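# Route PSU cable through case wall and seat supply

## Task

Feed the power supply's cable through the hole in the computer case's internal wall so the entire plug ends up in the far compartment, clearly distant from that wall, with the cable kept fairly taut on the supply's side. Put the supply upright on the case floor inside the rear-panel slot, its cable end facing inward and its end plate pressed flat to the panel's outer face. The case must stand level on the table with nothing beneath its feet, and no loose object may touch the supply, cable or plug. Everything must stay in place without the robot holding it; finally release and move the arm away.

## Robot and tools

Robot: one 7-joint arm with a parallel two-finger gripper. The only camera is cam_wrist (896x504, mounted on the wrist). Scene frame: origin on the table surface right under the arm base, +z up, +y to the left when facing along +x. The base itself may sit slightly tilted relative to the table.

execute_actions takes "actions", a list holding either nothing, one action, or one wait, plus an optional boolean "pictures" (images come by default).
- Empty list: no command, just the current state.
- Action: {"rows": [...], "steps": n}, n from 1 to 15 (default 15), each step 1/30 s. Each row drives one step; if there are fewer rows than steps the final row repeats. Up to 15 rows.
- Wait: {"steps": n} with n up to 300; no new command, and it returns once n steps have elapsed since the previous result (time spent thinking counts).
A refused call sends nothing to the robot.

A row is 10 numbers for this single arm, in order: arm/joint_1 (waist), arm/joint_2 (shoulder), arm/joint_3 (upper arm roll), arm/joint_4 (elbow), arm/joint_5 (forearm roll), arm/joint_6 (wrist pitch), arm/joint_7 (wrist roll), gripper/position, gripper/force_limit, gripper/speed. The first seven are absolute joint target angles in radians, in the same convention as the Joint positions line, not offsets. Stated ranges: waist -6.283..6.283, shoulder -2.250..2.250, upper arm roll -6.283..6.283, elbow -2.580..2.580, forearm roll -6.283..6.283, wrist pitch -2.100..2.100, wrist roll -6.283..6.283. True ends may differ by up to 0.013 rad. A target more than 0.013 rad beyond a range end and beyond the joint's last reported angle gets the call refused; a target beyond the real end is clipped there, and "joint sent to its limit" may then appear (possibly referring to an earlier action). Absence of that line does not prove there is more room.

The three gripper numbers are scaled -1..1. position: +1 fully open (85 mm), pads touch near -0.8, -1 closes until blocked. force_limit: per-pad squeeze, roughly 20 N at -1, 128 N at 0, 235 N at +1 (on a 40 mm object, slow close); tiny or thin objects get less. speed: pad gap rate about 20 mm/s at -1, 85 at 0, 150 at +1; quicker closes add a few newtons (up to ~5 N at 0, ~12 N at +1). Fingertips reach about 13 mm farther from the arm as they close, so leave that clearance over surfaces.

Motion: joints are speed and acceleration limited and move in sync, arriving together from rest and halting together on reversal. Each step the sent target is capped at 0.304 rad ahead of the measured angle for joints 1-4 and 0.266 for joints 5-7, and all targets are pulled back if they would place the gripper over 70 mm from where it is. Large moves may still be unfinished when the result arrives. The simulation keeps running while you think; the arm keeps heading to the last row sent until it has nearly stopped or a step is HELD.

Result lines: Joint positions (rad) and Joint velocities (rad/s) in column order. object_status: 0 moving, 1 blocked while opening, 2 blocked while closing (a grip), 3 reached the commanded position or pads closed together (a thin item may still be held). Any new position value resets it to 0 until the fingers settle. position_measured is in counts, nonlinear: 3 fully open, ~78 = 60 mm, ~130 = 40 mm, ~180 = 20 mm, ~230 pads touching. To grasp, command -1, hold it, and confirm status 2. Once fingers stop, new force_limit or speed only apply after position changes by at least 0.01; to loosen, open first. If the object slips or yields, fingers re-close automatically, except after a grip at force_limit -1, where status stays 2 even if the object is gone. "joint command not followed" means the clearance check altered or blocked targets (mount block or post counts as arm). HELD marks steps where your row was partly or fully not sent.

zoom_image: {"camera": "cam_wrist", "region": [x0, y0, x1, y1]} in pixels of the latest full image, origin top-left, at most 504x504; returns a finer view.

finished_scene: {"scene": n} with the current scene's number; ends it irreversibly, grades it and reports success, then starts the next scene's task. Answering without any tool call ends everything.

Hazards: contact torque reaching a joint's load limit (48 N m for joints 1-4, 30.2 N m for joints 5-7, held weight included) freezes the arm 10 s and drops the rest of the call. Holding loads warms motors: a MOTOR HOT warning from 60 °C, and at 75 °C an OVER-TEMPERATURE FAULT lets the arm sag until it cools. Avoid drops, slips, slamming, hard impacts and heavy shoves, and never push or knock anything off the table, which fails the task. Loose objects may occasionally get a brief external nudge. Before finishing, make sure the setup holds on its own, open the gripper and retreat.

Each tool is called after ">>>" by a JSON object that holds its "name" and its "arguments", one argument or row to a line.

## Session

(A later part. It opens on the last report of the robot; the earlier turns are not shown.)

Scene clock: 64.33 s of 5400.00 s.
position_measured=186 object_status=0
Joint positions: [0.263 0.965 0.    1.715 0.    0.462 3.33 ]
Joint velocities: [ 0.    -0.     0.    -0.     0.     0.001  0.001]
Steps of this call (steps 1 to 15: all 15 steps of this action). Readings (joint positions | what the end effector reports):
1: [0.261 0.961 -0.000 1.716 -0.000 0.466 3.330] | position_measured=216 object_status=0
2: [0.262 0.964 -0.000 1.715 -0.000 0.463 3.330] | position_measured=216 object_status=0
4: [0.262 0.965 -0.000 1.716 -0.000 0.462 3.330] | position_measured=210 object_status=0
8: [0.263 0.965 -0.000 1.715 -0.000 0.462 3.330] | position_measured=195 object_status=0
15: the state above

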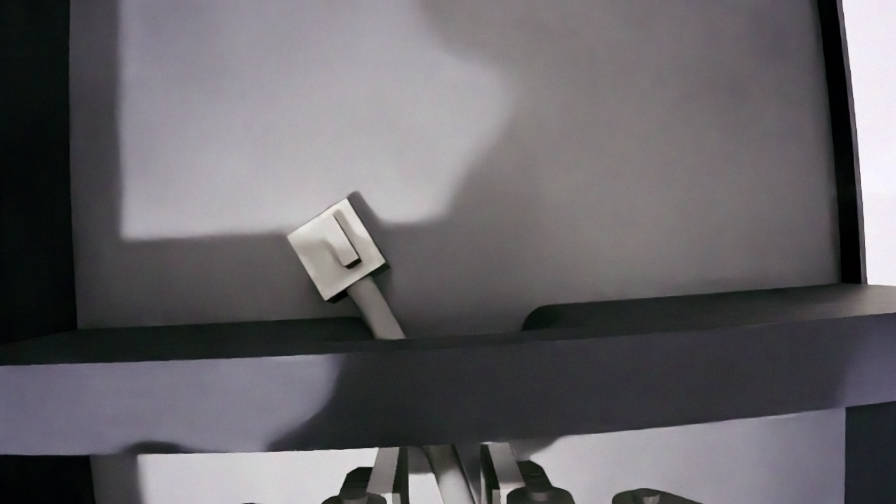

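>>> {"name": "execute_actions", "arguments": {
  "actions": [
    {"rows":[[0.24,0.62,0,1.65,0,0.87,3.33,-0.45,-0.6,0]]}
  ],
  "pictures": false
}}

>>> {"name": "execute_actions", "arguments": {
  "actions": [
    {"rows":[[-0.05,0.42,0,1.5,0,1.2216,3.079,1,0,0.5]]}
  ],
  "pictures": false
}}

>>> {"name": "execute_actions", "arguments": {
  "actions": [
    {"steps":12}
  ]
}}

Scene clock: 73.30 s of 5400.00 s.
position_measured=186 object_status=3
Joint positions: [ 0.242  0.645 -0.     1.653 -0.     0.837  3.33 ]
Joint velocities: [-0.025 -0.419  0.    -0.088  0.     0.674 -0.   ]
Steps of this call (steps 1 to 15: the robot went on to your last target; steps 16 to 90: nothing new was sent; then 5.47 s passed at rest; steps 91 to 105: all 15 steps of this action). Readings (joint positions | what the end effector reports):
91: [0.263 0.964 0.000 1.715 0.000 0.463 3.330] | position_measured=186 object_status=3
92: [0.262 0.959 0.000 1.715 0.000 0.467 3.330] | position_measured=186 object_status=3
94: [0.260 0.931 0.000 1.710 0.000 0.489 3.330] | position_measured=186 object_status=3
98: [0.253 0.823 0.000 1.689 0.000 0.586 3.330] | position_measured=186 object_status=3
105: the state above

Scene clock: 73.80 s of 5400.00 s.
position_measured=59 object_status=0
Joint positions: [-0.037  0.427 -0.003  1.503 -0.001  1.212  3.086]
Joint velocities: [-0.206 -0.151 -0.01  -0.129 -0.004  0.323 -0.226]
Steps of this call (steps 1 to 15: all 15 steps of this action). Readings (joint positions | what the end effector reports):
1: [0.240 0.632 0.000 1.650 0.000 0.857 3.329] | position_measured=186 object_status=0
2: [0.234 0.618 0.001 1.647 0.001 0.875 3.325] | position_measured=184 object_status=0
4: [0.205 0.587 0.003 1.631 0.001 0.916 3.302] | position_measured=171 object_status=0
8: [0.106 0.524 0.001 1.580 0.000 1.023 3.218] | position_measured=131 object_status=0
15: the state above

Scene clock: 74.20 s of 5400.00 s.
position_measured=3 object_status=0
Joint positions: [-0.05   0.42  -0.     1.5   -0.     1.222  3.079]
Joint velocities: [-0.004 -0.001  0.     0.     0.002  0.     0.   ]
Steps of this call (steps 1 to 12: the robot went on to your last target). Readings (joint positions | what the end effector reports):
1: [-0.041 0.424 -0.003 1.500 -0.001 1.219 3.081] | position_measured=48 object_status=0
2: [-0.043 0.423 -0.002 1.500 -0.001 1.221 3.079] | position_measured=38 object_status=0
4: [-0.046 0.422 -0.000 1.500 -0.000 1.222 3.079] | position_measured=18 object_status=0
8: [-0.049 0.421 -0.000 1.500 -0.000 1.222 3.079] | position_measured=4 object_status=0
12: the state above

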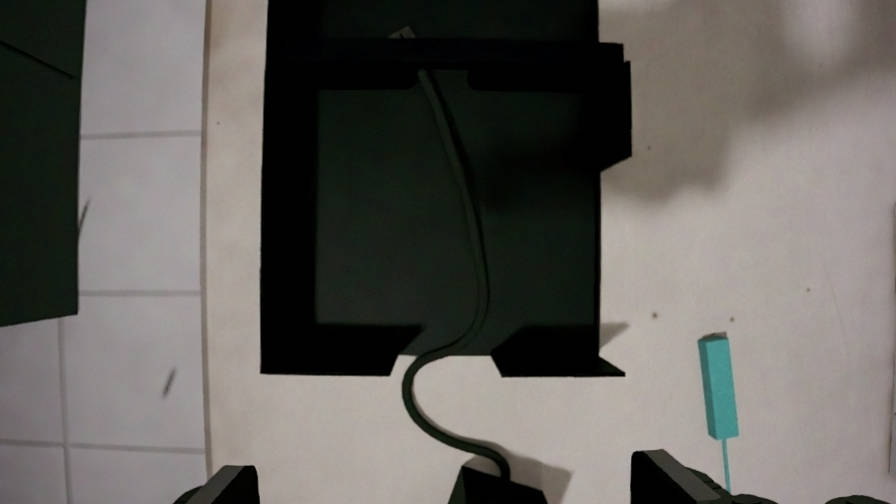

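>>> {"name": "execute_actions", "arguments": {
  "actions": [
    {"rows":[[-0.493,0.75,0,1.548,0,0.844,2.4,1,0,0]]}
  ],
  "pictures": false
}}

>>> {"name": "execute_actions", "arguments": {
  "actions": [
    {"steps":22}
  ]
}}

Scene clock: 77.40 s of 5400.00 s.
position_measured=3 object_status=3
Joint positions: [-0.36   0.662  0.001  1.534  0.     0.958  2.777]
Joint velocities: [-0.724  0.49  -0.014  0.074 -0.007 -0.649 -1.174]
Steps of this call (steps 1 to 30: the robot went on to your last target; steps 31 to 81: nothing new was sent; steps 82 to 96: all 15 steps of this action). Readings (joint positions | what the end effector reports):
82: [-0.051 0.421 0.000 1.500 0.000 1.221 3.079] | position_measured=3 object_status=3
83: [-0.057 0.426 0.001 1.500 0.001 1.218 3.075] | position_measured=3 object_status=3
85: [-0.086 0.454 0.003 1.503 0.002 1.196 3.053] | position_measured=3 object_status=3
89: [-0.181 0.540 0.002 1.516 0.001 1.114 2.972] | position_measured=3 object_status=3
96: the state above

Scene clock: 78.13 s of 5400.00 s.
position_measured=3 object_status=3
Joint positions: [-0.493  0.75  -0.     1.548 -0.     0.844  2.4  ]
Joint velocities: [-0.001  0.001  0.001 -0.    -0.001 -0.002 -0.   ]
Steps of this call (steps 1 to 22: the robot went on to your last target). Readings (joint positions | what the end effector reports):
1: [-0.383 0.677 0.000 1.537 -0.000 0.938 2.737] | position_measured=3 object_status=3
2: [-0.402 0.690 -0.001 1.539 -0.000 0.920 2.697] | position_measured=3 object_status=3
4: [-0.432 0.710 -0.001 1.542 -0.001 0.894 2.615] | position_measured=3 object_status=3
8: [-0.476 0.739 -0.000 1.547 -0.000 0.857 2.456] | position_measured=3 object_status=3
22: the state above

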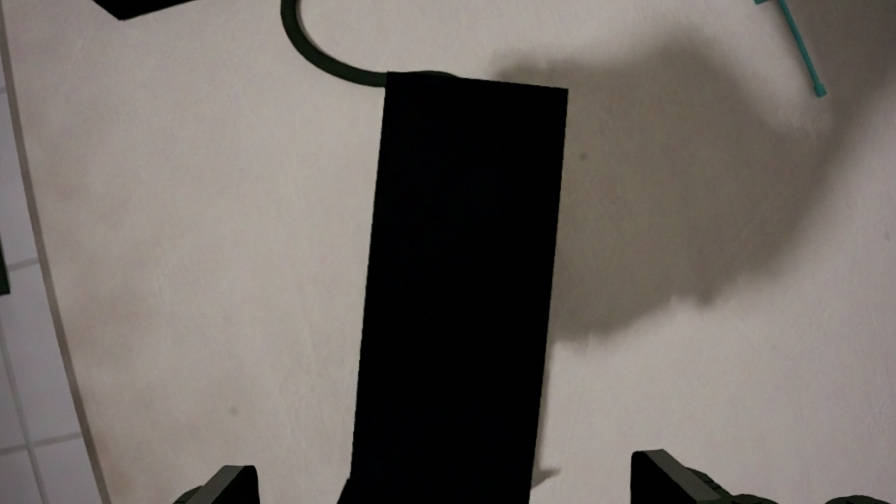

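>>> {"name": "execute_actions", "arguments": {
  "actions": [
    {"rows":[[-0.493,0.75,0,1.548,0,0.844,2.325,1,0,0],[-0.493,0.75,0,1.548,0,0.844,2.325,1,0,0],[-0.493,0.963,0,1.589,0,0.59,2.325,1,0,0]]}
  ],
  "pictures": false
}}

>>> {"name": "execute_actions", "arguments": {
  "actions": [
    {"rows":[[-0.493,0.963,0,1.589,0,0.59,2.325,-1,0,0]]}
  ],
  "pictures": false
}}

>>> {"name": "execute_actions", "arguments": {
  "actions": [
    {"rows":[[-0.493,0.963,0,1.589,0,0.59,2.325,-1,0,0],[-0.493,0.93,0,1.59,0,0.622,2.325,-1,0,0]],"steps":8}
  ],
  "pictures": false
}}

>>> {"name": "execute_actions", "arguments": {
  "actions": [
    {"rows":[[-0.402,0.8855,0,1.6966,0,0.5595,2.417,-1,0,0]],"steps":13}
  ]
}}

>>> {"name": "execute_actions", "arguments": {
  "actions": [
    {"rows":[[-0.379,0.8873,0,1.6915,0,0.563,2.75,-1,0,0]]}
  ],
  "pictures": false
}}

>>> {"name": "execute_actions", "arguments": {
  "actions": [
    {"rows":[[-0.379,0.894,0,1.691,0,0.556,2.75,-1,0,0],[-0.379,0.901,0,1.691,0,0.549,2.75,-1,0,0],[-0.379,0.908,0,1.691,0,0.542,2.75,-1,0,0],[-0.379,0.915,0,1.69,0,0.536,2.75,-1,0,0],[-0.379,0.921,0,1.69,0,0.53,2.75,-1,0,0],[-0.379,0.926,0,1.69,0,0.525,2.75,-1,0,0],[-0.379,0.93,0,1.69,0,0.521,2.75,-1,0,0],[-0.379,0.9325,0,1.69,0,0.519,2.75,-1,0,0]],"steps":12}
  ],
  "pictures": false
}}

>>> {"name": "execute_actions", "arguments": {
  "actions": [
    {"rows":[[-0.379,0.9325,0,1.69,0,0.519,2.75,1,0,0]],"steps":10}
  ],
  "pictures": false
}}

>>> {"name": "execute_actions", "arguments": {
  "actions": [
    {"rows":[[-0.379,0.7,0,1.655,0,0.7866,2.75,1,0,0]]}
  ]
}}

>>> {"name": "execute_actions", "arguments": {
  "actions": [
    {"rows":[[0.05,0.4,0,1.425,0,1.3166,3.179,1,0,0]]}
  ]
}}

>>> {"name": "execute_actions", "arguments": {
  "actions": [
    {"steps":20}
  ]
}}

Scene clock: 90.93 s of 5400.00 s.
position_measured=3 object_status=3
Joint positions: [-0.493  0.957 -0.     1.59  -0.     0.593  2.325]
Joint velocities: [ 0.001  0.055 -0.001  0.019  0.    -0.083 -0.008]
Steps of this call (steps 1 to 15: the robot went on to your last target; steps 16 to 90: nothing new was sent; then 9.30 s passed at rest; steps 91 to 105: all 15 steps of this action). Readings (joint positions | what the end effector reports):
91: [-0.493 0.750 0.000 1.548 0.000 0.844 2.399] | position_measured=3 object_status=3
92: [-0.493 0.750 0.000 1.548 0.000 0.844 2.391] | position_measured=3 object_status=3
94: [-0.493 0.755 0.000 1.548 0.000 0.839 2.355] | position_measured=3 object_status=3
98: [-0.493 0.829 0.000 1.560 0.000 0.756 2.340] | position_measured=3 object_status=3
105: the state above

Scene clock: 91.43 s of 5400.00 s.
position_measured=67 object_status=0
Joint positions: [-0.493  0.961 -0.001  1.589 -0.     0.591  2.325]
Joint velocities: [-0.    -0.     0.002  0.     0.001  0.002 -0.002]
Steps of this call (steps 1 to 15: all 15 steps of this action). Readings (joint positions | what the end effector reports):
1: [-0.493 0.958 -0.000 1.590 -0.000 0.591 2.325] | position_measured=3 object_status=0
2: [-0.493 0.959 -0.000 1.590 -0.000 0.590 2.325] | position_measured=4 object_status=0
4: [-0.493 0.961 -0.000 1.589 0.000 0.590 2.325] | position_measured=14 object_status=0
8: [-0.493 0.962 -0.000 1.589 -0.000 0.590 2.325] | position_measured=43 object_status=0
15: the state above

Scene clock: 91.70 s of 5400.00 s.
position_measured=67 object_status=2
Joint positions: [-0.493  0.933  0.     1.59   0.     0.622  2.325]
Joint velocities: [ 0.002 -0.018  0.002  0.002  0.003  0.01  -0.001]
Steps of this call (steps 1 to 8: all 8 steps of this action). Readings (joint positions | what the end effector reports):
1: [-0.493 0.961 -0.001 1.589 -0.000 0.591 2.325] | position_measured=67 object_status=0
2: [-0.493 0.960 -0.001 1.589 -0.000 0.592 2.325] | position_measured=67 object_status=2
4: [-0.493 0.948 -0.000 1.592 -0.000 0.604 2.325] | position_measured=67 object_status=2
8: the state above

Scene clock: 92.13 s of 5400.00 s.
position_measured=67 object_status=2
Joint positions: [-0.404  0.887  0.     1.697 -0.     0.56   2.417]
Joint velocities: [ 0.009 -0.014 -0.016 -0.003 -0.003 -0.008 -0.001]
Steps of this call (steps 1 to 13: all 13 steps of this action). Readings (joint positions | what the end effector reports):
1: [-0.492 0.932 -0.000 1.591 -0.000 0.621 2.325] | position_measured=67 object_status=2
2: [-0.487 0.929 -0.002 1.595 -0.001 0.618 2.329] | position_measured=67 object_status=2
4: [-0.464 0.915 -0.004 1.620 -0.002 0.603 2.351] | position_measured=67 object_status=2
8: [-0.409 0.889 0.003 1.689 0.002 0.565 2.411] | position_measured=67 object_status=2
13: the state above

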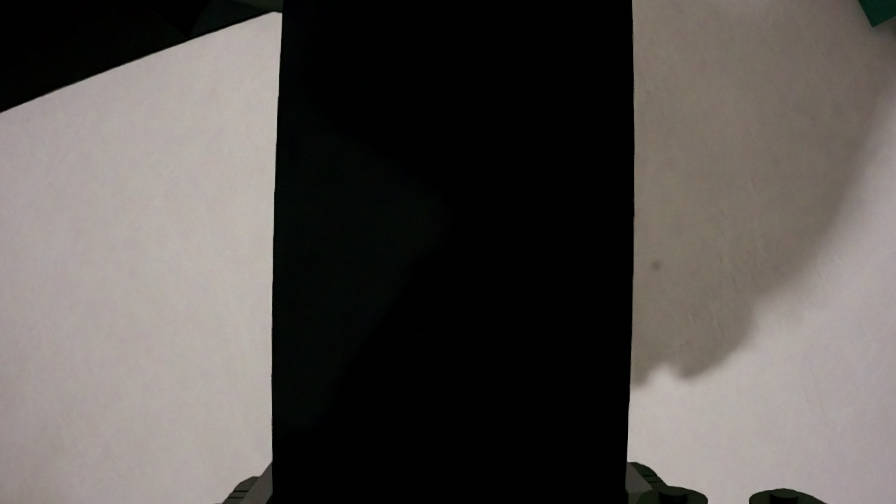

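Scene clock: 92.63 s of 5400.00 s.
position_measured=67 object_status=2
Joint positions: [-0.379  0.888  0.001  1.692  0.     0.564  2.75 ]
Joint velocities: [ 0.003  0.002 -0.004  0.001 -0.002 -0.001  0.004]
Steps of this call (steps 1 to 15: all 15 steps of this action). Readings (joint positions | what the end effector reports):
1: [-0.403 0.887 -0.000 1.697 -0.000 0.560 2.418] | position_measured=67 object_status=2
2: [-0.402 0.887 -0.001 1.696 -0.000 0.560 2.426] | position_measured=67 object_status=2
4: [-0.397 0.887 -0.001 1.696 -0.000 0.560 2.474] | position_measured=67 object_status=2
8: [-0.386 0.887 0.000 1.693 -0.000 0.562 2.633] | position_measured=67 object_status=2
15: the state above

Scene clock: 93.03 s of 5400.00 s.
position_measured=67 object_status=2
Joint positions: [-0.378  0.929  0.001  1.69   0.     0.52   2.75 ]
Joint velocities: [ 0.     0.002 -0.001 -0.003 -0.001  0.001  0.002]
Steps of this call (steps 1 to 12: all 12 steps of this action). Readings (joint positions | what the end effector reports):
1: [-0.379 0.889 0.001 1.692 -0.000 0.563 2.750] | position_measured=67 object_status=2
2: [-0.379 0.893 0.001 1.692 0.000 0.559 2.750] | position_measured=67 object_status=2
4: [-0.379 0.906 0.001 1.691 0.000 0.546 2.750] | position_measured=67 object_status=2
8: [-0.378 0.929 0.001 1.691 0.000 0.524 2.750] | position_measured=67 object_status=2
12: the state above

Scene clock: 93.37 s of 5400.00 s.
position_measured=13 object_status=0
Joint positions: [-0.379  0.932 -0.     1.69  -0.     0.519  2.75 ]
Joint velocities: [-0.     0.001 -0.001 -0.    -0.    -0.001  0.   ]
Steps of this call (steps 1 to 10: all 10 steps of this action). Readings (joint positions | what the end effector reports):
1: [-0.378 0.930 0.001 1.690 0.000 0.520 2.750] | position_measured=67 object_status=0
2: [-0.378 0.930 0.001 1.690 0.000 0.520 2.750] | position_measured=66 object_status=0
4: [-0.378 0.932 0.000 1.690 0.000 0.519 2.750] | position_measured=56 object_status=0
8: [-0.379 0.932 -0.000 1.690 -0.000 0.519 2.750] | position_measured=27 object_status=0
10: the state above

Scene clock: 93.87 s of 5400.00 s.
position_measured=3 object_status=3
Joint positions: [-0.379  0.705  0.     1.654  0.     0.786  2.75 ]
Joint velocities: [-0.    -0.033 -0.001  0.013 -0.001  0.012 -0.001]
Steps of this call (steps 1 to 15: all 15 steps of this action). Readings (joint positions | what the end effector reports):
1: [-0.379 0.931 -0.000 1.690 0.000 0.520 2.750] | position_measured=8 object_status=0
2: [-0.379 0.926 -0.000 1.690 -0.000 0.525 2.750] | position_measured=6 object_status=0
4: [-0.379 0.898 -0.000 1.687 -0.000 0.554 2.750] | position_measured=4 object_status=0
8: [-0.379 0.790 -0.000 1.669 -0.000 0.677 2.750] | position_measured=3 object_status=0
15: the state above

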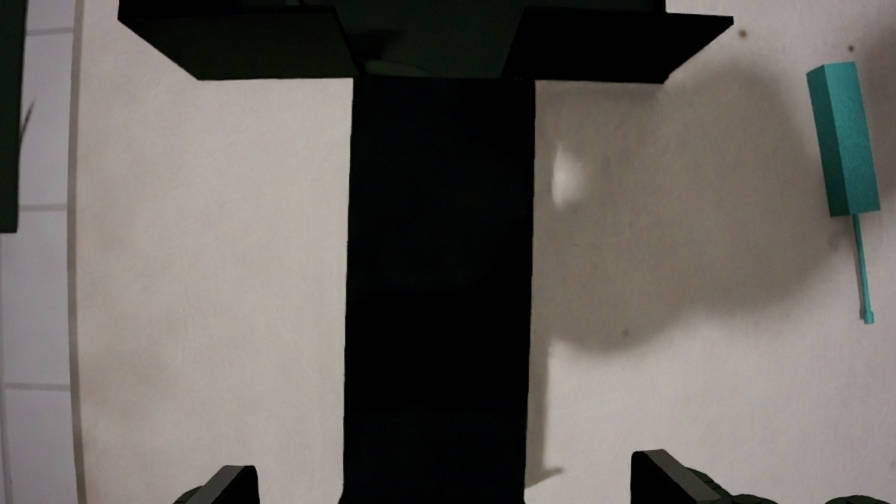

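Scene clock: 94.37 s of 5400.00 s.
position_measured=3 object_status=3
Joint positions: [-0.084  0.487 -0.001  1.49  -0.     1.074  3.026]
Joint velocities: [ 0.714 -0.461  0.009 -0.359  0.004  1.134  0.821]
Steps of this call (steps 1 to 15: all 15 steps of this action). Readings (joint positions | what the end effector reports):
1: [-0.378 0.703 -0.000 1.654 -0.000 0.787 2.750] | position_measured=3 object_status=3
2: [-0.372 0.697 -0.002 1.652 -0.001 0.791 2.754] | position_measured=3 object_status=3
4: [-0.343 0.670 -0.003 1.633 -0.001 0.813 2.776] | position_measured=3 object_status=3
8: [-0.254 0.597 -0.002 1.576 -0.001 0.888 2.852] | position_measured=3 object_status=3
15: the state above

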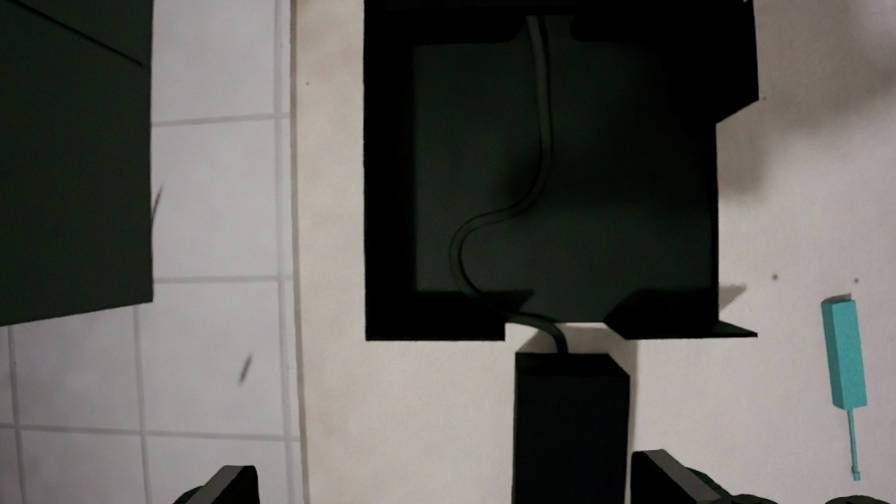

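Scene clock: 95.03 s of 5400.00 s.
position_measured=3 object_status=3
Joint positions: [0.05  0.4   0.    1.425 0.    1.317 3.179]
Joint velocities: [ 0.002 -0.001  0.001  0.     0.001 -0.    -0.001]
Steps of this call (steps 1 to 20: the robot went on to your last target). Readings (joint positions | what the end effector reports):
1: [-0.061 0.472 -0.000 1.478 0.000 1.114 3.053] | position_measured=3 object_status=3
2: [-0.039 0.458 0.000 1.467 0.000 1.154 3.078] | position_measured=3 object_status=3
4: [0.005 0.429 0.000 1.446 0.000 1.235 3.128] | position_measured=3 object_status=3
8: [0.043 0.403 0.003 1.425 0.001 1.315 3.178] | position_measured=3 object_status=3
20: the state above

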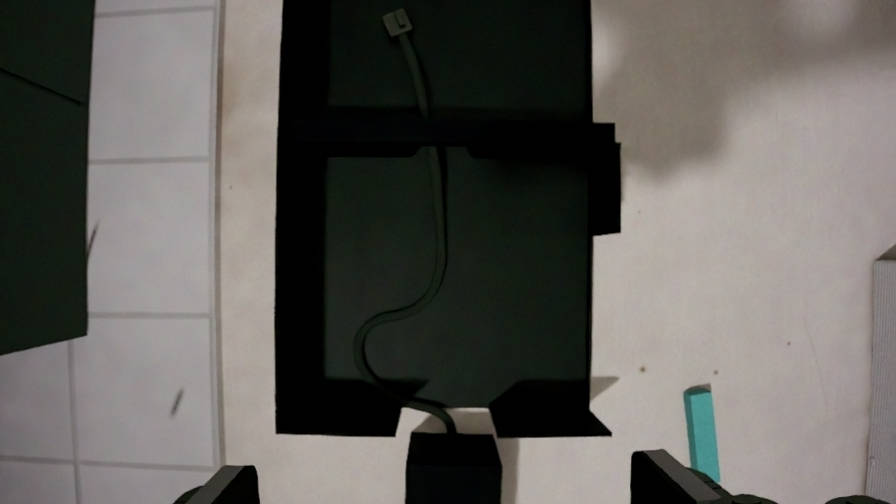

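>>> {"name": "execute_actions", "arguments": {
  "actions": [
    {"rows":[[-0.379,0.75,0,1.67,0,0.7216,2.75,1,0,0]]}
  ],
  "pictures": false
}}

>>> {"name": "execute_actions", "arguments": {
  "actions": [
    {"steps":12}
  ],
  "pictures": false
}}

>>> {"name": "execute_actions", "arguments": {
  "actions": [
    {"rows":[[-0.379,0.9325,0,1.688,0,0.521,2.75,1,0,0]],"steps":13}
  ],
  "pictures": false
}}

>>> {"name": "execute_actions", "arguments": {
  "actions": [
    {"rows":[[-0.379,0.9325,0,1.688,0,0.521,2.75,-1,0,0]]}
  ],
  "pictures": false
}}

>>> {"name": "execute_actions", "arguments": {
  "actions": [
    {"rows":[[-0.379,0.9325,0,1.688,0,0.521,2.75,-1,0,0],[-0.377,0.907,0,1.6808,0,0.554,2.769,-1,0,0]],"steps":11}
  ],
  "pictures": false
}}

>>> {"name": "execute_actions", "arguments": {
  "actions": [
    {"rows":[[-0.369,0.9055,0,1.6856,0,0.551,2.777,-1,0,0],[-0.361,0.904,0,1.6905,0,0.5475,2.785,-1,0,0],[-0.353,0.9022,0,1.6955,0,0.544,2.793,-1,0,0],[-0.345,0.9006,0,1.7005,0,0.541,2.8,-1,0,0],[-0.337,0.899,0,1.7053,0,0.5377,2.808,-1,0,0],[-0.329,0.8975,0,1.71,0,0.5345,2.816,-1,0,0],[-0.321,0.896,0,1.7145,0,0.5315,2.824,-1,0,0],[-0.313,0.8946,0,1.719,0,0.5285,2.832,-1,0,0],[-0.305,0.8931,0,1.7233,0,0.5255,2.84,-1,0,0],[-0.297,0.8917,0,1.7276,0,0.5226,2.847,-1,0,0],[-0.289,0.8903,0,1.7318,0,0.5198,2.855,-1,0,0],[-0.281,0.889,0,1.7358,0,0.517,2.863,-1,0,0]]}
  ]
}}

Scene clock: 103.03 s of 5400.00 s.
position_measured=3 object_status=3
Joint positions: [-0.246  0.649  0.001  1.599  0.     1.026  2.902]
Joint velocities: [-0.712  0.546 -0.007  0.388 -0.002 -1.15  -0.829]
Steps of this call (steps 1 to 15: the robot went on to your last target; steps 16 to 90: nothing new was sent; then 4.50 s passed at rest; steps 91 to 105: all 15 steps of this action). Readings (joint positions | what the end effector reports):
91: [0.049 0.401 0.000 1.425 0.000 1.316 3.179] | position_measured=3 object_status=3
92: [0.043 0.406 0.001 1.428 0.001 1.312 3.175] | position_measured=3 object_status=3
94: [0.014 0.433 0.003 1.448 0.002 1.290 3.153] | position_measured=3 object_status=3
98: [-0.075 0.518 0.002 1.508 0.001 1.214 3.077] | position_measured=3 object_status=3
105: the state above

Scene clock: 103.43 s of 5400.00 s.
position_measured=3 object_status=3
Joint positions: [-0.376  0.748 -0.     1.67  -0.     0.722  2.75 ]
Joint velocities: [-0.025  0.015  0.01   0.004  0.002 -0.004 -0.001]
Steps of this call (steps 1 to 12: the robot went on to your last target). Readings (joint positions | what the end effector reports):
1: [-0.268 0.666 0.000 1.612 0.000 0.986 2.876] | position_measured=3 object_status=3
2: [-0.287 0.681 -0.001 1.622 -0.000 0.946 2.853] | position_measured=3 object_status=3
4: [-0.320 0.706 -0.000 1.640 -0.000 0.865 2.815] | position_measured=3 object_status=3
8: [-0.370 0.744 -0.002 1.667 -0.001 0.734 2.756] | position_measured=3 object_status=3
12: the state above

Scene clock: 103.87 s of 5400.00 s.
position_measured=3 object_status=3
Joint positions: [-0.379  0.928 -0.     1.689 -0.     0.522  2.75 ]
Joint velocities: [-0.     0.027  0.003 -0.014  0.    -0.021  0.001]
Steps of this call (steps 1 to 13: all 13 steps of this action). Readings (joint positions | what the end effector reports):
1: [-0.377 0.750 -0.000 1.670 0.000 0.721 2.750] | position_measured=3 object_status=3
2: [-0.377 0.755 -0.000 1.670 0.000 0.716 2.750] | position_measured=3 object_status=3
4: [-0.378 0.784 0.000 1.672 -0.000 0.688 2.750] | position_measured=3 object_status=3
8: [-0.379 0.886 -0.000 1.683 -0.000 0.575 2.750] | position_measured=3 object_status=3
13: the state above

Scene clock: 104.37 s of 5400.00 s.
position_measured=66 object_status=0
Joint positions: [-0.379  0.931  0.     1.688 -0.     0.522  2.75 ]
Joint velocities: [-0.    -0.    -0.     0.     0.001 -0.     0.   ]
Steps of this call (steps 1 to 15: all 15 steps of this action). Readings (joint positions | what the end effector reports):
1: [-0.379 0.929 -0.000 1.688 -0.000 0.521 2.750] | position_measured=3 object_status=0
2: [-0.379 0.930 -0.000 1.688 0.000 0.521 2.750] | position_measured=4 object_status=0
4: [-0.379 0.931 -0.000 1.688 0.000 0.521 2.750] | position_measured=14 object_status=0
8: [-0.379 0.932 -0.000 1.688 -0.000 0.521 2.750] | position_measured=43 object_status=0
15: the state above

Scene clock: 104.73 s of 5400.00 s.
position_measured=67 object_status=2
Joint positions: [-0.376  0.909  0.001  1.682  0.     0.555  2.769]
Joint velocities: [ 0.    -0.008 -0.    -0.001 -0.001  0.001 -0.002]
Steps of this call (steps 1 to 11: all 11 steps of this action). Readings (joint positions | what the end effector reports):
1: [-0.379 0.931 0.000 1.688 -0.000 0.522 2.750] | position_measured=66 object_status=0
2: [-0.379 0.930 0.000 1.688 -0.000 0.523 2.750] | position_measured=66 object_status=2
4: [-0.377 0.918 -0.000 1.686 -0.000 0.540 2.760] | position_measured=67 object_status=2
8: [-0.377 0.910 0.001 1.682 0.000 0.554 2.769] | position_measured=67 object_status=2
11: the state above

Scene clock: 105.23 s of 5400.00 s.
position_measured=67 object_status=2
Joint positions: [-0.283  0.89   0.002  1.736  0.001  0.518  2.863]
Joint velocities: [ 0.014  0.002 -0.014  0.011 -0.009 -0.008  0.013]
Steps of this call (steps 1 to 15: all 15 steps of this action). Readings (joint positions | what the end effector reports):
1: [-0.375 0.908 0.000 1.682 -0.000 0.554 2.769] | position_measured=67 object_status=2
2: [-0.370 0.907 -0.001 1.685 -0.001 0.552 2.773] | position_measured=67 object_status=2
4: [-0.356 0.903 -0.001 1.693 -0.000 0.546 2.788] | position_measured=67 object_status=2
8: [-0.326 0.897 -0.000 1.711 -0.000 0.534 2.819] | position_measured=67 object_status=2
15: the state above

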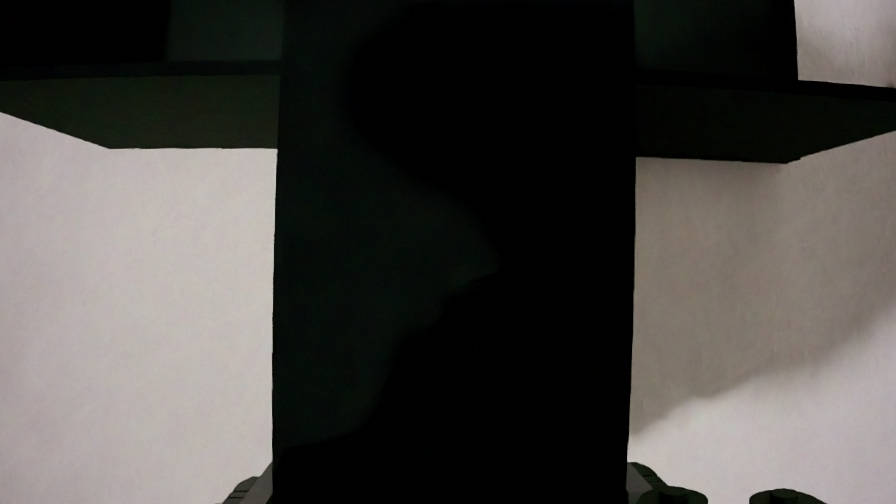

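>>> {"name": "execute_actions", "arguments": {
  "actions": [
    {"rows":[[-0.221,0.882,0,1.759,0,0.501,2.922,-1,0,0]],"steps":10}
  ],
  "pictures": false
}}

>>> {"name": "execute_actions", "arguments": {
  "actions": [
    {"rows":[[-0.15,0.876,0,1.777,0,0.4886,2.99,-1,0,0]],"steps":12}
  ],
  "pictures": false
}}

>>> {"name": "execute_actions", "arguments": {
  "actions": [
    {"rows":[[-0.15,0.88,0,1.777,0,0.4846,2.99,-1,0,0],[-0.15,0.884,0,1.777,0,0.4806,2.99,-1,0,0],[-0.15,0.888,0,1.777,0,0.4766,2.99,-1,0,0],[-0.15,0.892,0,1.7765,0,0.473,2.99,-1,0,0]],"steps":9}
  ]
}}

>>> {"name": "execute_actions", "arguments": {
  "actions": [
    {"rows":[[-0.15,0.892,0,1.7765,0,0.473,2.99,1,0,0]],"steps":10}
  ],
  "pictures": false
}}

>>> {"name": "execute_actions", "arguments": {
  "actions": [
    {"rows":[[-0.15,0.7,0,1.75,0,0.69,2.99,1,0,0]],"steps":12}
  ],
  "pictures": false
}}

>>> {"name": "execute_actions", "arguments": {
  "actions": [
    {"rows":[[0.3,0.5,0,1.5,0,1.1416,3.4416,0,0,0]]}
  ],
  "pictures": false
}}

>>> {"name": "execute_actions", "arguments": {
  "actions": [
    {"steps":20}
  ]
}}

Scene clock: 110.27 s of 5400.00 s.
position_measured=67 object_status=2
Joint positions: [-0.223  0.883  0.001  1.759  0.     0.501  2.922]
Joint velocities: [ 0.01  -0.005 -0.031 -0.003 -0.01  -0.003  0.001]
Steps of this call (steps 1 to 15: the robot went on to your last target; steps 16 to 90: nothing new was sent; then 1.70 s passed at rest; steps 91 to 100: all 10 steps of this action). Readings (joint positions | what the end effector reports):
91: [-0.280 0.889 -0.000 1.736 -0.000 0.517 2.863] | position_measured=67 object_status=2
92: [-0.274 0.888 -0.002 1.738 -0.001 0.515 2.868] | position_measured=67 object_status=2
94: [-0.247 0.885 -0.004 1.747 -0.002 0.509 2.892] | position_measured=67 object_status=2
98: [-0.224 0.883 0.004 1.760 0.001 0.502 2.922] | position_measured=67 object_status=2
100: the state above

Scene clock: 110.67 s of 5400.00 s.
position_measured=67 object_status=2
Joint positions: [-0.152  0.877 -0.     1.779 -0.     0.49   2.99 ]
Joint velocities: [ 0.011 -0.001 -0.006  0.    -0.    -0.001  0.001]
Steps of this call (steps 1 to 12: all 12 steps of this action). Readings (joint positions | what the end effector reports):
1: [-0.221 0.883 0.000 1.760 -0.000 0.501 2.922] | position_measured=67 object_status=2
2: [-0.215 0.882 -0.002 1.761 -0.001 0.500 2.927] | position_measured=67 object_status=2
4: [-0.187 0.880 -0.005 1.768 -0.002 0.496 2.950] | position_measured=67 object_status=2
8: [-0.154 0.878 0.004 1.779 0.001 0.491 2.989] | position_measured=67 object_status=2
12: the state above

Scene clock: 110.97 s of 5400.00 s.
position_measured=67 object_status=2
Joint positions: [-0.15   0.893 -0.     1.779 -0.     0.475  2.99 ]
Joint velocities: [ 0.001  0.003  0.001 -0.001  0.    -0.001  0.001]
Steps of this call (steps 1 to 9: all 9 steps of this action). Readings (joint positions | what the end effector reports):
1: [-0.151 0.878 -0.000 1.779 -0.000 0.489 2.990] | position_measured=67 object_status=2
2: [-0.151 0.881 -0.000 1.779 -0.000 0.487 2.990] | position_measured=67 object_status=2
4: [-0.151 0.889 -0.000 1.779 -0.000 0.479 2.990] | position_measured=67 object_status=2
8: [-0.150 0.893 -0.000 1.779 -0.000 0.475 2.990] | position_measured=67 object_status=2
9: the state above

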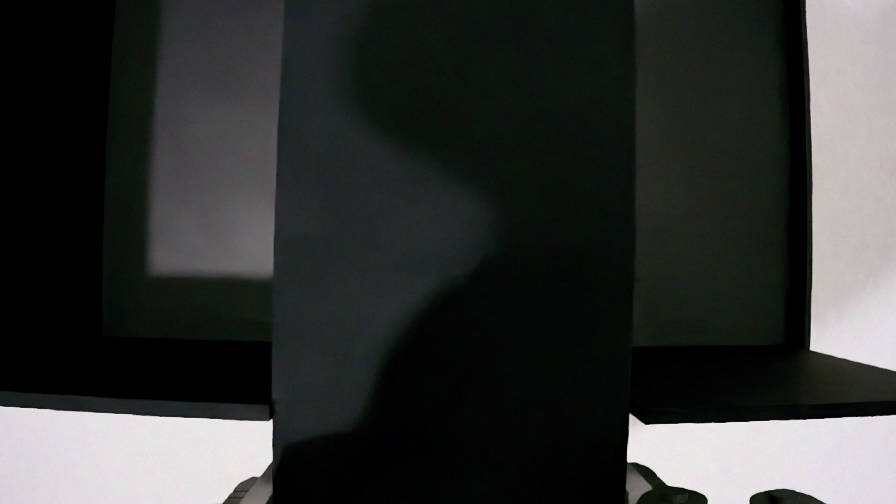

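Scene clock: 111.30 s of 5400.00 s.
position_measured=13 object_status=0
Joint positions: [-0.15   0.891  0.     1.776  0.     0.473  2.99 ]
Joint velocities: [ 0.     0.01  -0.001  0.004 -0.     0.001 -0.001]
Steps of this call (steps 1 to 10: all 10 steps of this action). Readings (joint positions | what the end effector reports):
1: [-0.150 0.893 -0.000 1.779 -0.000 0.475 2.990] | position_measured=67 object_status=0
2: [-0.150 0.893 -0.000 1.779 -0.000 0.474 2.990] | position_measured=66 object_status=0
4: [-0.150 0.892 -0.000 1.777 -0.000 0.474 2.990] | position_measured=56 object_status=0
8: [-0.150 0.890 0.000 1.776 0.000 0.473 2.990] | position_measured=27 object_status=0
10: the state above

Scene clock: 111.70 s of 5400.00 s.
position_measured=3 object_status=3
Joint positions: [-0.15   0.706  0.     1.749  0.     0.688  2.99 ]
Joint velocities: [ 0.001 -0.049 -0.    -0.009 -0.001  0.087  0.   ]
Steps of this call (steps 1 to 12: all 12 steps of this action). Readings (joint positions | what the end effector reports):
1: [-0.150 0.890 -0.000 1.776 0.000 0.474 2.990] | position_measured=8 object_status=0
2: [-0.150 0.885 -0.000 1.776 -0.000 0.479 2.990] | position_measured=6 object_status=0
4: [-0.150 0.857 -0.000 1.773 -0.000 0.507 2.990] | position_measured=4 object_status=0
8: [-0.150 0.753 -0.000 1.757 0.000 0.626 2.990] | position_measured=3 object_status=0
12: the state above

Scene clock: 112.20 s of 5400.00 s.
position_measured=95 object_status=0
Joint positions: [ 0.17   0.553 -0.001  1.563 -0.     0.988  3.289]
Joint velocities: [ 0.802 -0.321  0.006 -0.391  0.001  0.943  0.939]
Steps of this call (steps 1 to 15: all 15 steps of this action). Readings (joint positions | what the end effector reports):
1: [-0.149 0.705 -0.000 1.749 -0.000 0.690 2.990] | position_measured=3 object_status=0
2: [-0.143 0.701 -0.001 1.746 -0.001 0.694 2.994] | position_measured=4 object_status=0
4: [-0.114 0.682 -0.003 1.726 -0.001 0.717 3.016] | position_measured=14 object_status=0
8: [-0.017 0.629 -0.002 1.658 -0.001 0.798 3.098] | position_measured=43 object_status=0
15: the state above

Scene clock: 112.87 s of 5400.00 s.
position_measured=128 object_status=3
Joint positions: [0.3   0.5   0.    1.5   0.    1.142 3.442]
Joint velocities: [ 0.002 -0.    -0.002  0.     0.    -0.    -0.001]
Steps of this call (steps 1 to 20: the robot went on to your last target). Readings (joint positions | what the end effector reports):
1: [0.197 0.542 -0.001 1.550 -0.000 1.019 3.320] | position_measured=103 object_status=0
2: [0.223 0.531 -0.000 1.537 -0.000 1.051 3.351] | position_measured=110 object_status=0
4: [0.266 0.513 0.002 1.515 0.001 1.105 3.405] | position_measured=123 object_status=0
8: [0.293 0.501 0.002 1.500 0.001 1.141 3.441] | position_measured=128 object_status=0
20: the state above

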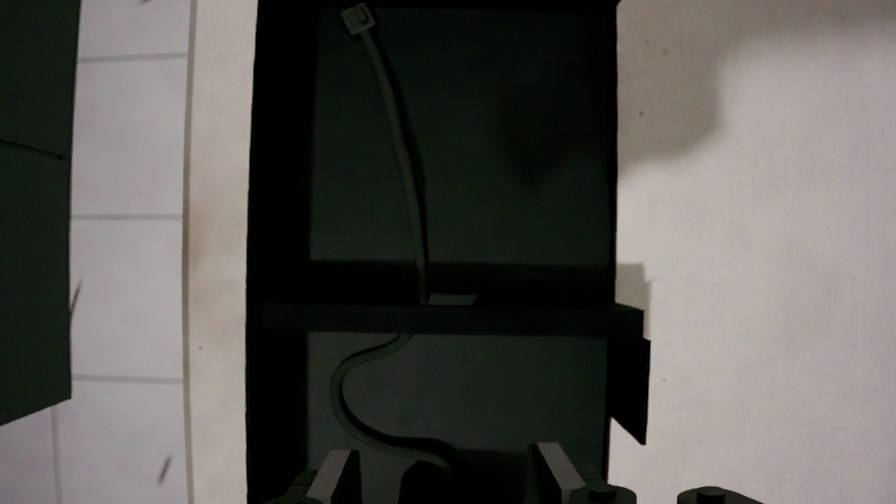

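>>> {"name": "execute_actions", "arguments": {
  "actions": [
    {"rows":[[0.399,0.83,0,1.58,0,0.7316,3.678,0,-0.4,0]]}
  ],
  "pictures": false
}}

>>> {"name": "execute_actions", "arguments": {
  "actions": [
    {"steps":4}
  ],
  "pictures": false
}}

>>> {"name": "execute_actions", "arguments": {
  "actions": [
    {"rows":[[0.399,1.022,0,1.58,0,0.54,3.678,0,-0.4,0]]}
  ],
  "pictures": false
}}

>>> {"name": "execute_actions", "arguments": {
  "actions": [
    {"rows":[[0.399,1.022,0,1.58,0,0.54,3.678,-1,-0.4,0]]}
  ]
}}

>>> {"name": "execute_actions", "arguments": {
  "actions": [
    {"rows":[[0.399,1.022,0,1.58,0,0.54,3.678,-1,-0.4,0],[0.399,1.022,0,1.58,0,0.54,3.678,-1,-0.4,0],[0.43,0.95,0,1.66,0,0.53,4.05,-1,-0.4,0]]}
  ],
  "pictures": false
}}

>>> {"name": "execute_actions", "arguments": {
  "actions": [
    {"rows":[[0.496,0.935,0,1.7,0,0.507,4.425,-1,-0.4,0]]}
  ]
}}

>>> {"name": "execute_actions", "arguments": {
  "actions": [
    {"rows":[[0.589,0.929,0,1.721,0,0.492,4.92,-1,-0.4,0]]}
  ]
}}

Scene clock: 120.73 s of 5400.00 s.
position_measured=128 object_status=3
Joint positions: [0.392 0.807 0.001 1.575 0.    0.765 3.663]
Joint velocities: [ 0.117  0.412  0.009  0.124  0.004 -0.697  0.325]
Steps of this call (steps 1 to 15: the robot went on to your last target; steps 16 to 90: nothing new was sent; then 4.37 s passed at rest; steps 91 to 105: all 15 steps of this action). Readings (joint positions | what the end effector reports):
91: [0.300 0.501 -0.000 1.500 -0.000 1.141 3.442] | position_measured=128 object_status=3
92: [0.302 0.506 -0.000 1.501 -0.000 1.137 3.445] | position_measured=128 object_status=3
94: [0.312 0.534 -0.001 1.506 -0.000 1.115 3.465] | position_measured=128 object_status=3
98: [0.343 0.637 -0.000 1.532 -0.000 1.018 3.539] | position_measured=128 object_status=3
105: the state above

Scene clock: 120.87 s of 5400.00 s.
position_measured=128 object_status=3
Joint positions: [0.397 0.826 0.    1.58  0.    0.732 3.678]
Joint velocities: [ 0.012  0.03  -0.009 -0.01  -0.003 -0.017  0.003]
Steps of this call (steps 1 to 4: the robot went on to your last target). Readings (joint positions | what the end effector reports):
1: [0.395 0.818 0.001 1.579 0.000 0.746 3.672] | position_measured=128 object_status=3
2: [0.396 0.823 0.001 1.580 0.000 0.736 3.676] | position_measured=128 object_status=3
4: the state above

Scene clock: 121.37 s of 5400.00 s.
position_measured=128 object_status=3
Joint positions: [ 0.399  1.019 -0.     1.58   0.     0.54   3.678]
Joint velocities: [ 0.     0.027  0.    -0.007  0.001 -0.004  0.   ]
Steps of this call (steps 1 to 15: all 15 steps of this action). Readings (joint positions | what the end effector reports):
1: [0.398 0.828 0.000 1.580 0.000 0.731 3.678] | position_measured=128 object_status=3
2: [0.398 0.834 0.000 1.579 -0.000 0.727 3.678] | position_measured=128 object_status=3
4: [0.398 0.863 0.000 1.579 0.000 0.701 3.678] | position_measured=128 object_status=3
8: [0.399 0.968 0.000 1.579 0.000 0.597 3.678] | position_measured=128 object_status=3
15: the state above

Scene clock: 121.87 s of 5400.00 s.
position_measured=220 object_status=0
Joint positions: [ 0.399  1.022 -0.     1.58  -0.     0.54   3.678]
Joint velocities: [ 0.    -0.002 -0.001 -0.001 -0.002  0.001  0.   ]
Steps of this call (steps 1 to 15: all 15 steps of this action). Readings (joint positions | what the end effector reports):
1: [0.399 1.020 -0.000 1.580 0.000 0.540 3.678] | position_measured=128 object_status=0
2: [0.399 1.020 0.000 1.580 0.000 0.540 3.678] | position_measured=130 object_status=0
4: [0.399 1.021 0.000 1.580 0.000 0.540 3.678] | position_measured=140 object_status=0
8: [0.399 1.022 -0.000 1.580 -0.000 0.540 3.678] | position_measured=168 object_status=0
15: the state above

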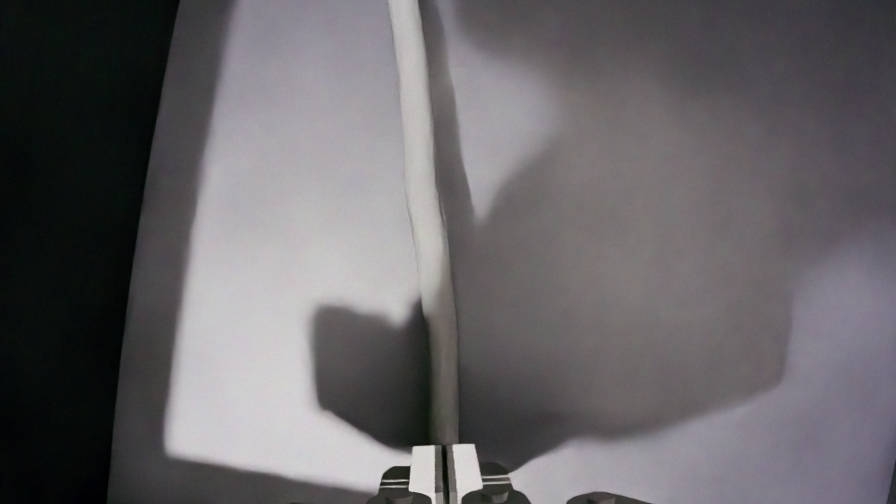

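Scene clock: 122.37 s of 5400.00 s.
position_measured=231 object_status=3
Joint positions: [0.429 0.952 0.    1.659 0.    0.53  4.045]
Joint velocities: [ 0.01  -0.02   0.001  0.036  0.001 -0.003  0.219]
Steps of this call (steps 1 to 15: all 15 steps of this action). Readings (joint positions | what the end effector reports):
1: [0.399 1.022 -0.000 1.580 -0.000 0.540 3.678] | position_measured=227 object_status=0
2: [0.399 1.022 -0.000 1.580 -0.000 0.540 3.678] | position_measured=231 object_status=0
4: [0.401 1.018 -0.000 1.583 -0.000 0.539 3.687] | position_measured=231 object_status=0
8: [0.414 0.987 -0.000 1.617 0.000 0.535 3.813] | position_measured=231 object_status=3
15: the state above

Scene clock: 122.87 s of 5400.00 s.
position_measured=231 object_status=3
Joint positions: [0.495 0.936 0.    1.7   0.    0.507 4.425]
Joint velocities: [ 0.011 -0.004 -0.01   0.002 -0.002 -0.003  0.014]
Steps of this call (steps 1 to 15: all 15 steps of this action). Readings (joint positions | what the end effector reports):
1: [0.430 0.952 0.000 1.659 0.000 0.530 4.050] | position_measured=231 object_status=3
2: [0.433 0.951 -0.001 1.661 -0.000 0.529 4.059] | position_measured=231 object_status=3
4: [0.446 0.947 -0.002 1.669 -0.000 0.525 4.108] | position_measured=231 object_status=3
8: [0.474 0.940 0.001 1.686 0.000 0.515 4.266] | position_measured=231 object_status=3
15: the state above

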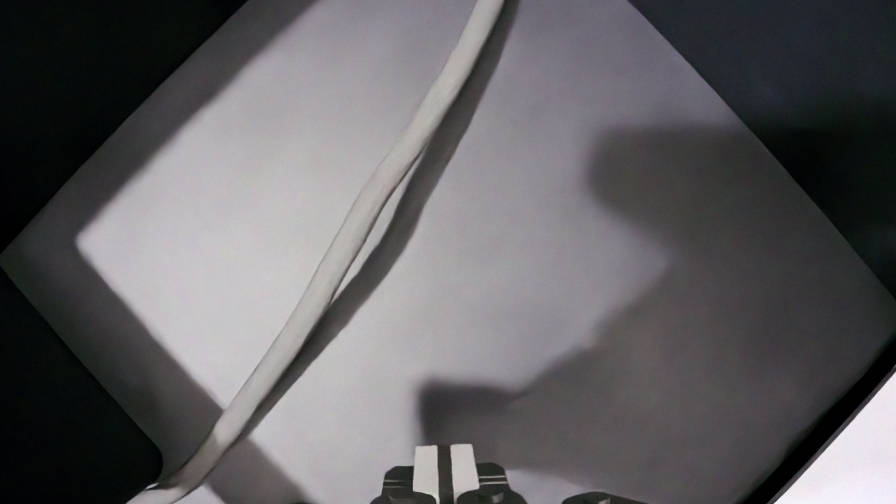

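Scene clock: 123.37 s of 5400.00 s.
position_measured=231 object_status=3
Joint positions: [0.586 0.929 0.    1.721 0.    0.492 4.902]
Joint velocities: [ 0.051 -0.003  0.004  0.013  0.002 -0.009  0.556]
Steps of this call (steps 1 to 15: all 15 steps of this action). Readings (joint positions | what the end effector reports):
1: [0.496 0.935 0.000 1.700 -0.000 0.507 4.426] | position_measured=231 object_status=3
2: [0.500 0.935 -0.001 1.701 -0.000 0.506 4.434] | position_measured=231 object_status=3
4: [0.519 0.934 -0.002 1.705 -0.001 0.504 4.483] | position_measured=231 object_status=3
8: [0.556 0.931 0.001 1.714 0.000 0.497 4.641] | position_measured=231 object_status=3
15: the state above

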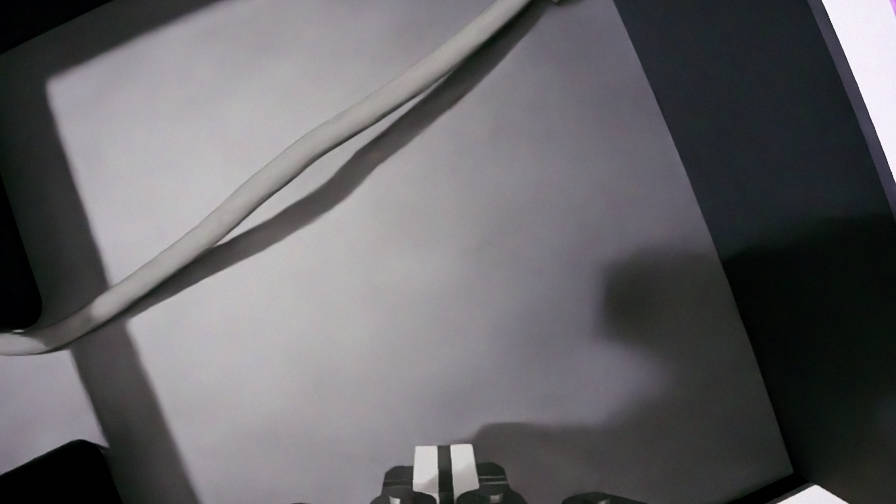

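The grip was too high and missed; I'll retry 6 mm lower.

>>> {"name": "execute_actions", "arguments": {
  "actions": [
    {"rows":[[0.496,0.935,0,1.7,0,0.507,3.85,-0.2,-0.4,0]]}
  ],
  "pictures": false
}}

>>> {"name": "execute_actions", "arguments": {
  "actions": [
    {"steps":14}
  ],
  "pictures": false
}}

>>> {"name": "execute_actions", "arguments": {
  "actions": [
    {"rows":[[0.405,0.975,0,1.575,0,0.5916,3.76,-0.2,-0.4,0]],"steps":12}
  ],
  "pictures": false
}}

>>> {"name": "execute_actions", "arguments": {
  "actions": [
    {"rows":[[0.405,1.037,0,1.567,0,0.5376,3.76,-0.2,-0.4,0]],"steps":12}
  ]
}}

>>> {"name": "execute_actions", "arguments": {
  "actions": [
    {"rows":[[0.405,1.037,0,1.567,0,0.5376,3.76,-1,-0.5,0]]}
  ],
  "pictures": false
}}

Scene clock: 129.13 s of 5400.00 s.
position_measured=155 object_status=0
Joint positions: [ 0.504  0.934 -0.     1.702 -0.     0.506  4.419]
Joint velocities: [-0.05   0.003  0.001 -0.01   0.     0.008 -1.217]
Steps of this call (steps 1 to 30: the robot went on to your last target; steps 31 to 90: nothing new was sent; then 2.27 s passed at rest; steps 91 to 105: all 15 steps of this action). Readings (joint positions | what the end effector reports):
91: [0.588 0.929 0.000 1.721 0.000 0.492 4.919] | position_measured=231 object_status=0
92: [0.584 0.929 0.001 1.720 0.000 0.493 4.911] | position_measured=231 object_status=0
94: [0.565 0.931 0.002 1.716 0.000 0.495 4.862] | position_measured=220 object_status=0
98: [0.529 0.933 -0.001 1.707 -0.000 0.502 4.704] | position_measured=192 object_status=0
105: the state above

Scene clock: 129.60 s of 5400.00 s.
position_measured=154 object_status=3
Joint positions: [ 0.496  0.935 -0.     1.7   -0.     0.507  3.871]
Joint velocities: [-0.003  0.     0.    -0.    -0.     0.    -0.601]
Steps of this call (steps 1 to 14: the robot went on to your last target). Readings (joint positions | what the end effector reports):
1: [0.503 0.935 -0.000 1.701 -0.000 0.506 4.379] | position_measured=155 object_status=0
2: [0.501 0.935 -0.000 1.701 -0.000 0.506 4.338] | position_measured=155 object_status=0
4: [0.500 0.935 -0.000 1.701 -0.000 0.507 4.257] | position_measured=154 object_status=0
8: [0.498 0.935 -0.000 1.700 -0.000 0.507 4.094] | position_measured=154 object_status=3
14: the state above

Scene clock: 130.00 s of 5400.00 s.
position_measured=154 object_status=3
Joint positions: [ 0.408  0.973 -0.001  1.575 -0.     0.591  3.76 ]
Joint velocities: [-0.018  0.014  0.024 -0.009  0.007  0.011 -0.   ]
Steps of this call (steps 1 to 12: all 12 steps of this action). Readings (joint positions | what the end effector reports):
1: [0.495 0.935 0.000 1.699 0.000 0.507 3.854] | position_measured=154 object_status=3
2: [0.491 0.937 0.001 1.695 0.000 0.511 3.839] | position_measured=154 object_status=3
4: [0.470 0.947 0.002 1.669 0.001 0.528 3.803] | position_measured=154 object_status=3
8: [0.416 0.970 -0.002 1.590 -0.001 0.581 3.763] | position_measured=154 object_status=3
12: the state above

Scene clock: 130.40 s of 5400.00 s.
position_measured=154 object_status=3
Joint positions: [ 0.405  1.036 -0.     1.567  0.     0.538  3.76 ]
Joint velocities: [-0.001  0.01  -0.001 -0.001  0.    -0.001  0.   ]
Steps of this call (steps 1 to 12: all 12 steps of this action). Readings (joint positions | what the end effector reports):
1: [0.407 0.974 -0.000 1.575 0.000 0.591 3.760] | position_measured=154 object_status=3
2: [0.407 0.980 0.000 1.574 0.000 0.587 3.760] | position_measured=154 object_status=3
4: [0.406 1.008 0.000 1.570 0.000 0.565 3.760] | position_measured=154 object_status=3
8: [0.405 1.034 -0.000 1.568 -0.000 0.538 3.760] | position_measured=154 object_status=3
12: the state above

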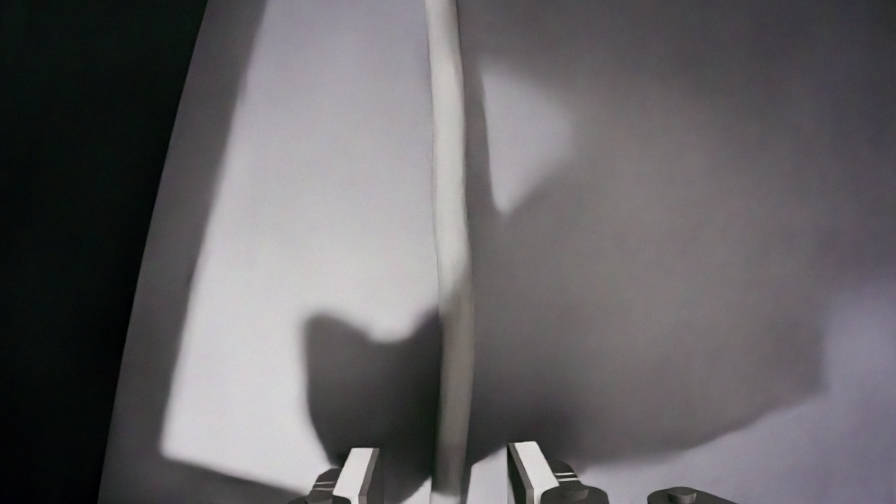

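Scene clock: 130.90 s of 5400.00 s.
position_measured=217 object_status=0
Joint positions: [ 0.405  1.037  0.     1.567 -0.     0.537  3.76 ]
Joint velocities: [-0.    -0.    -0.    -0.     0.     0.     0.001]
Steps of this call (steps 1 to 15: all 15 steps of this action). Readings (joint positions | what the end effector reports):
1: [0.405 1.036 -0.000 1.567 0.000 0.538 3.760] | position_measured=154 object_status=0
2: [0.405 1.036 -0.000 1.567 -0.000 0.538 3.760] | position_measured=155 object_status=0
4: [0.405 1.037 -0.000 1.567 -0.000 0.538 3.760] | position_measured=165 object_status=0
8: [0.405 1.037 -0.000 1.567 -0.000 0.538 3.760] | position_measured=194 object_status=0
15: the state above


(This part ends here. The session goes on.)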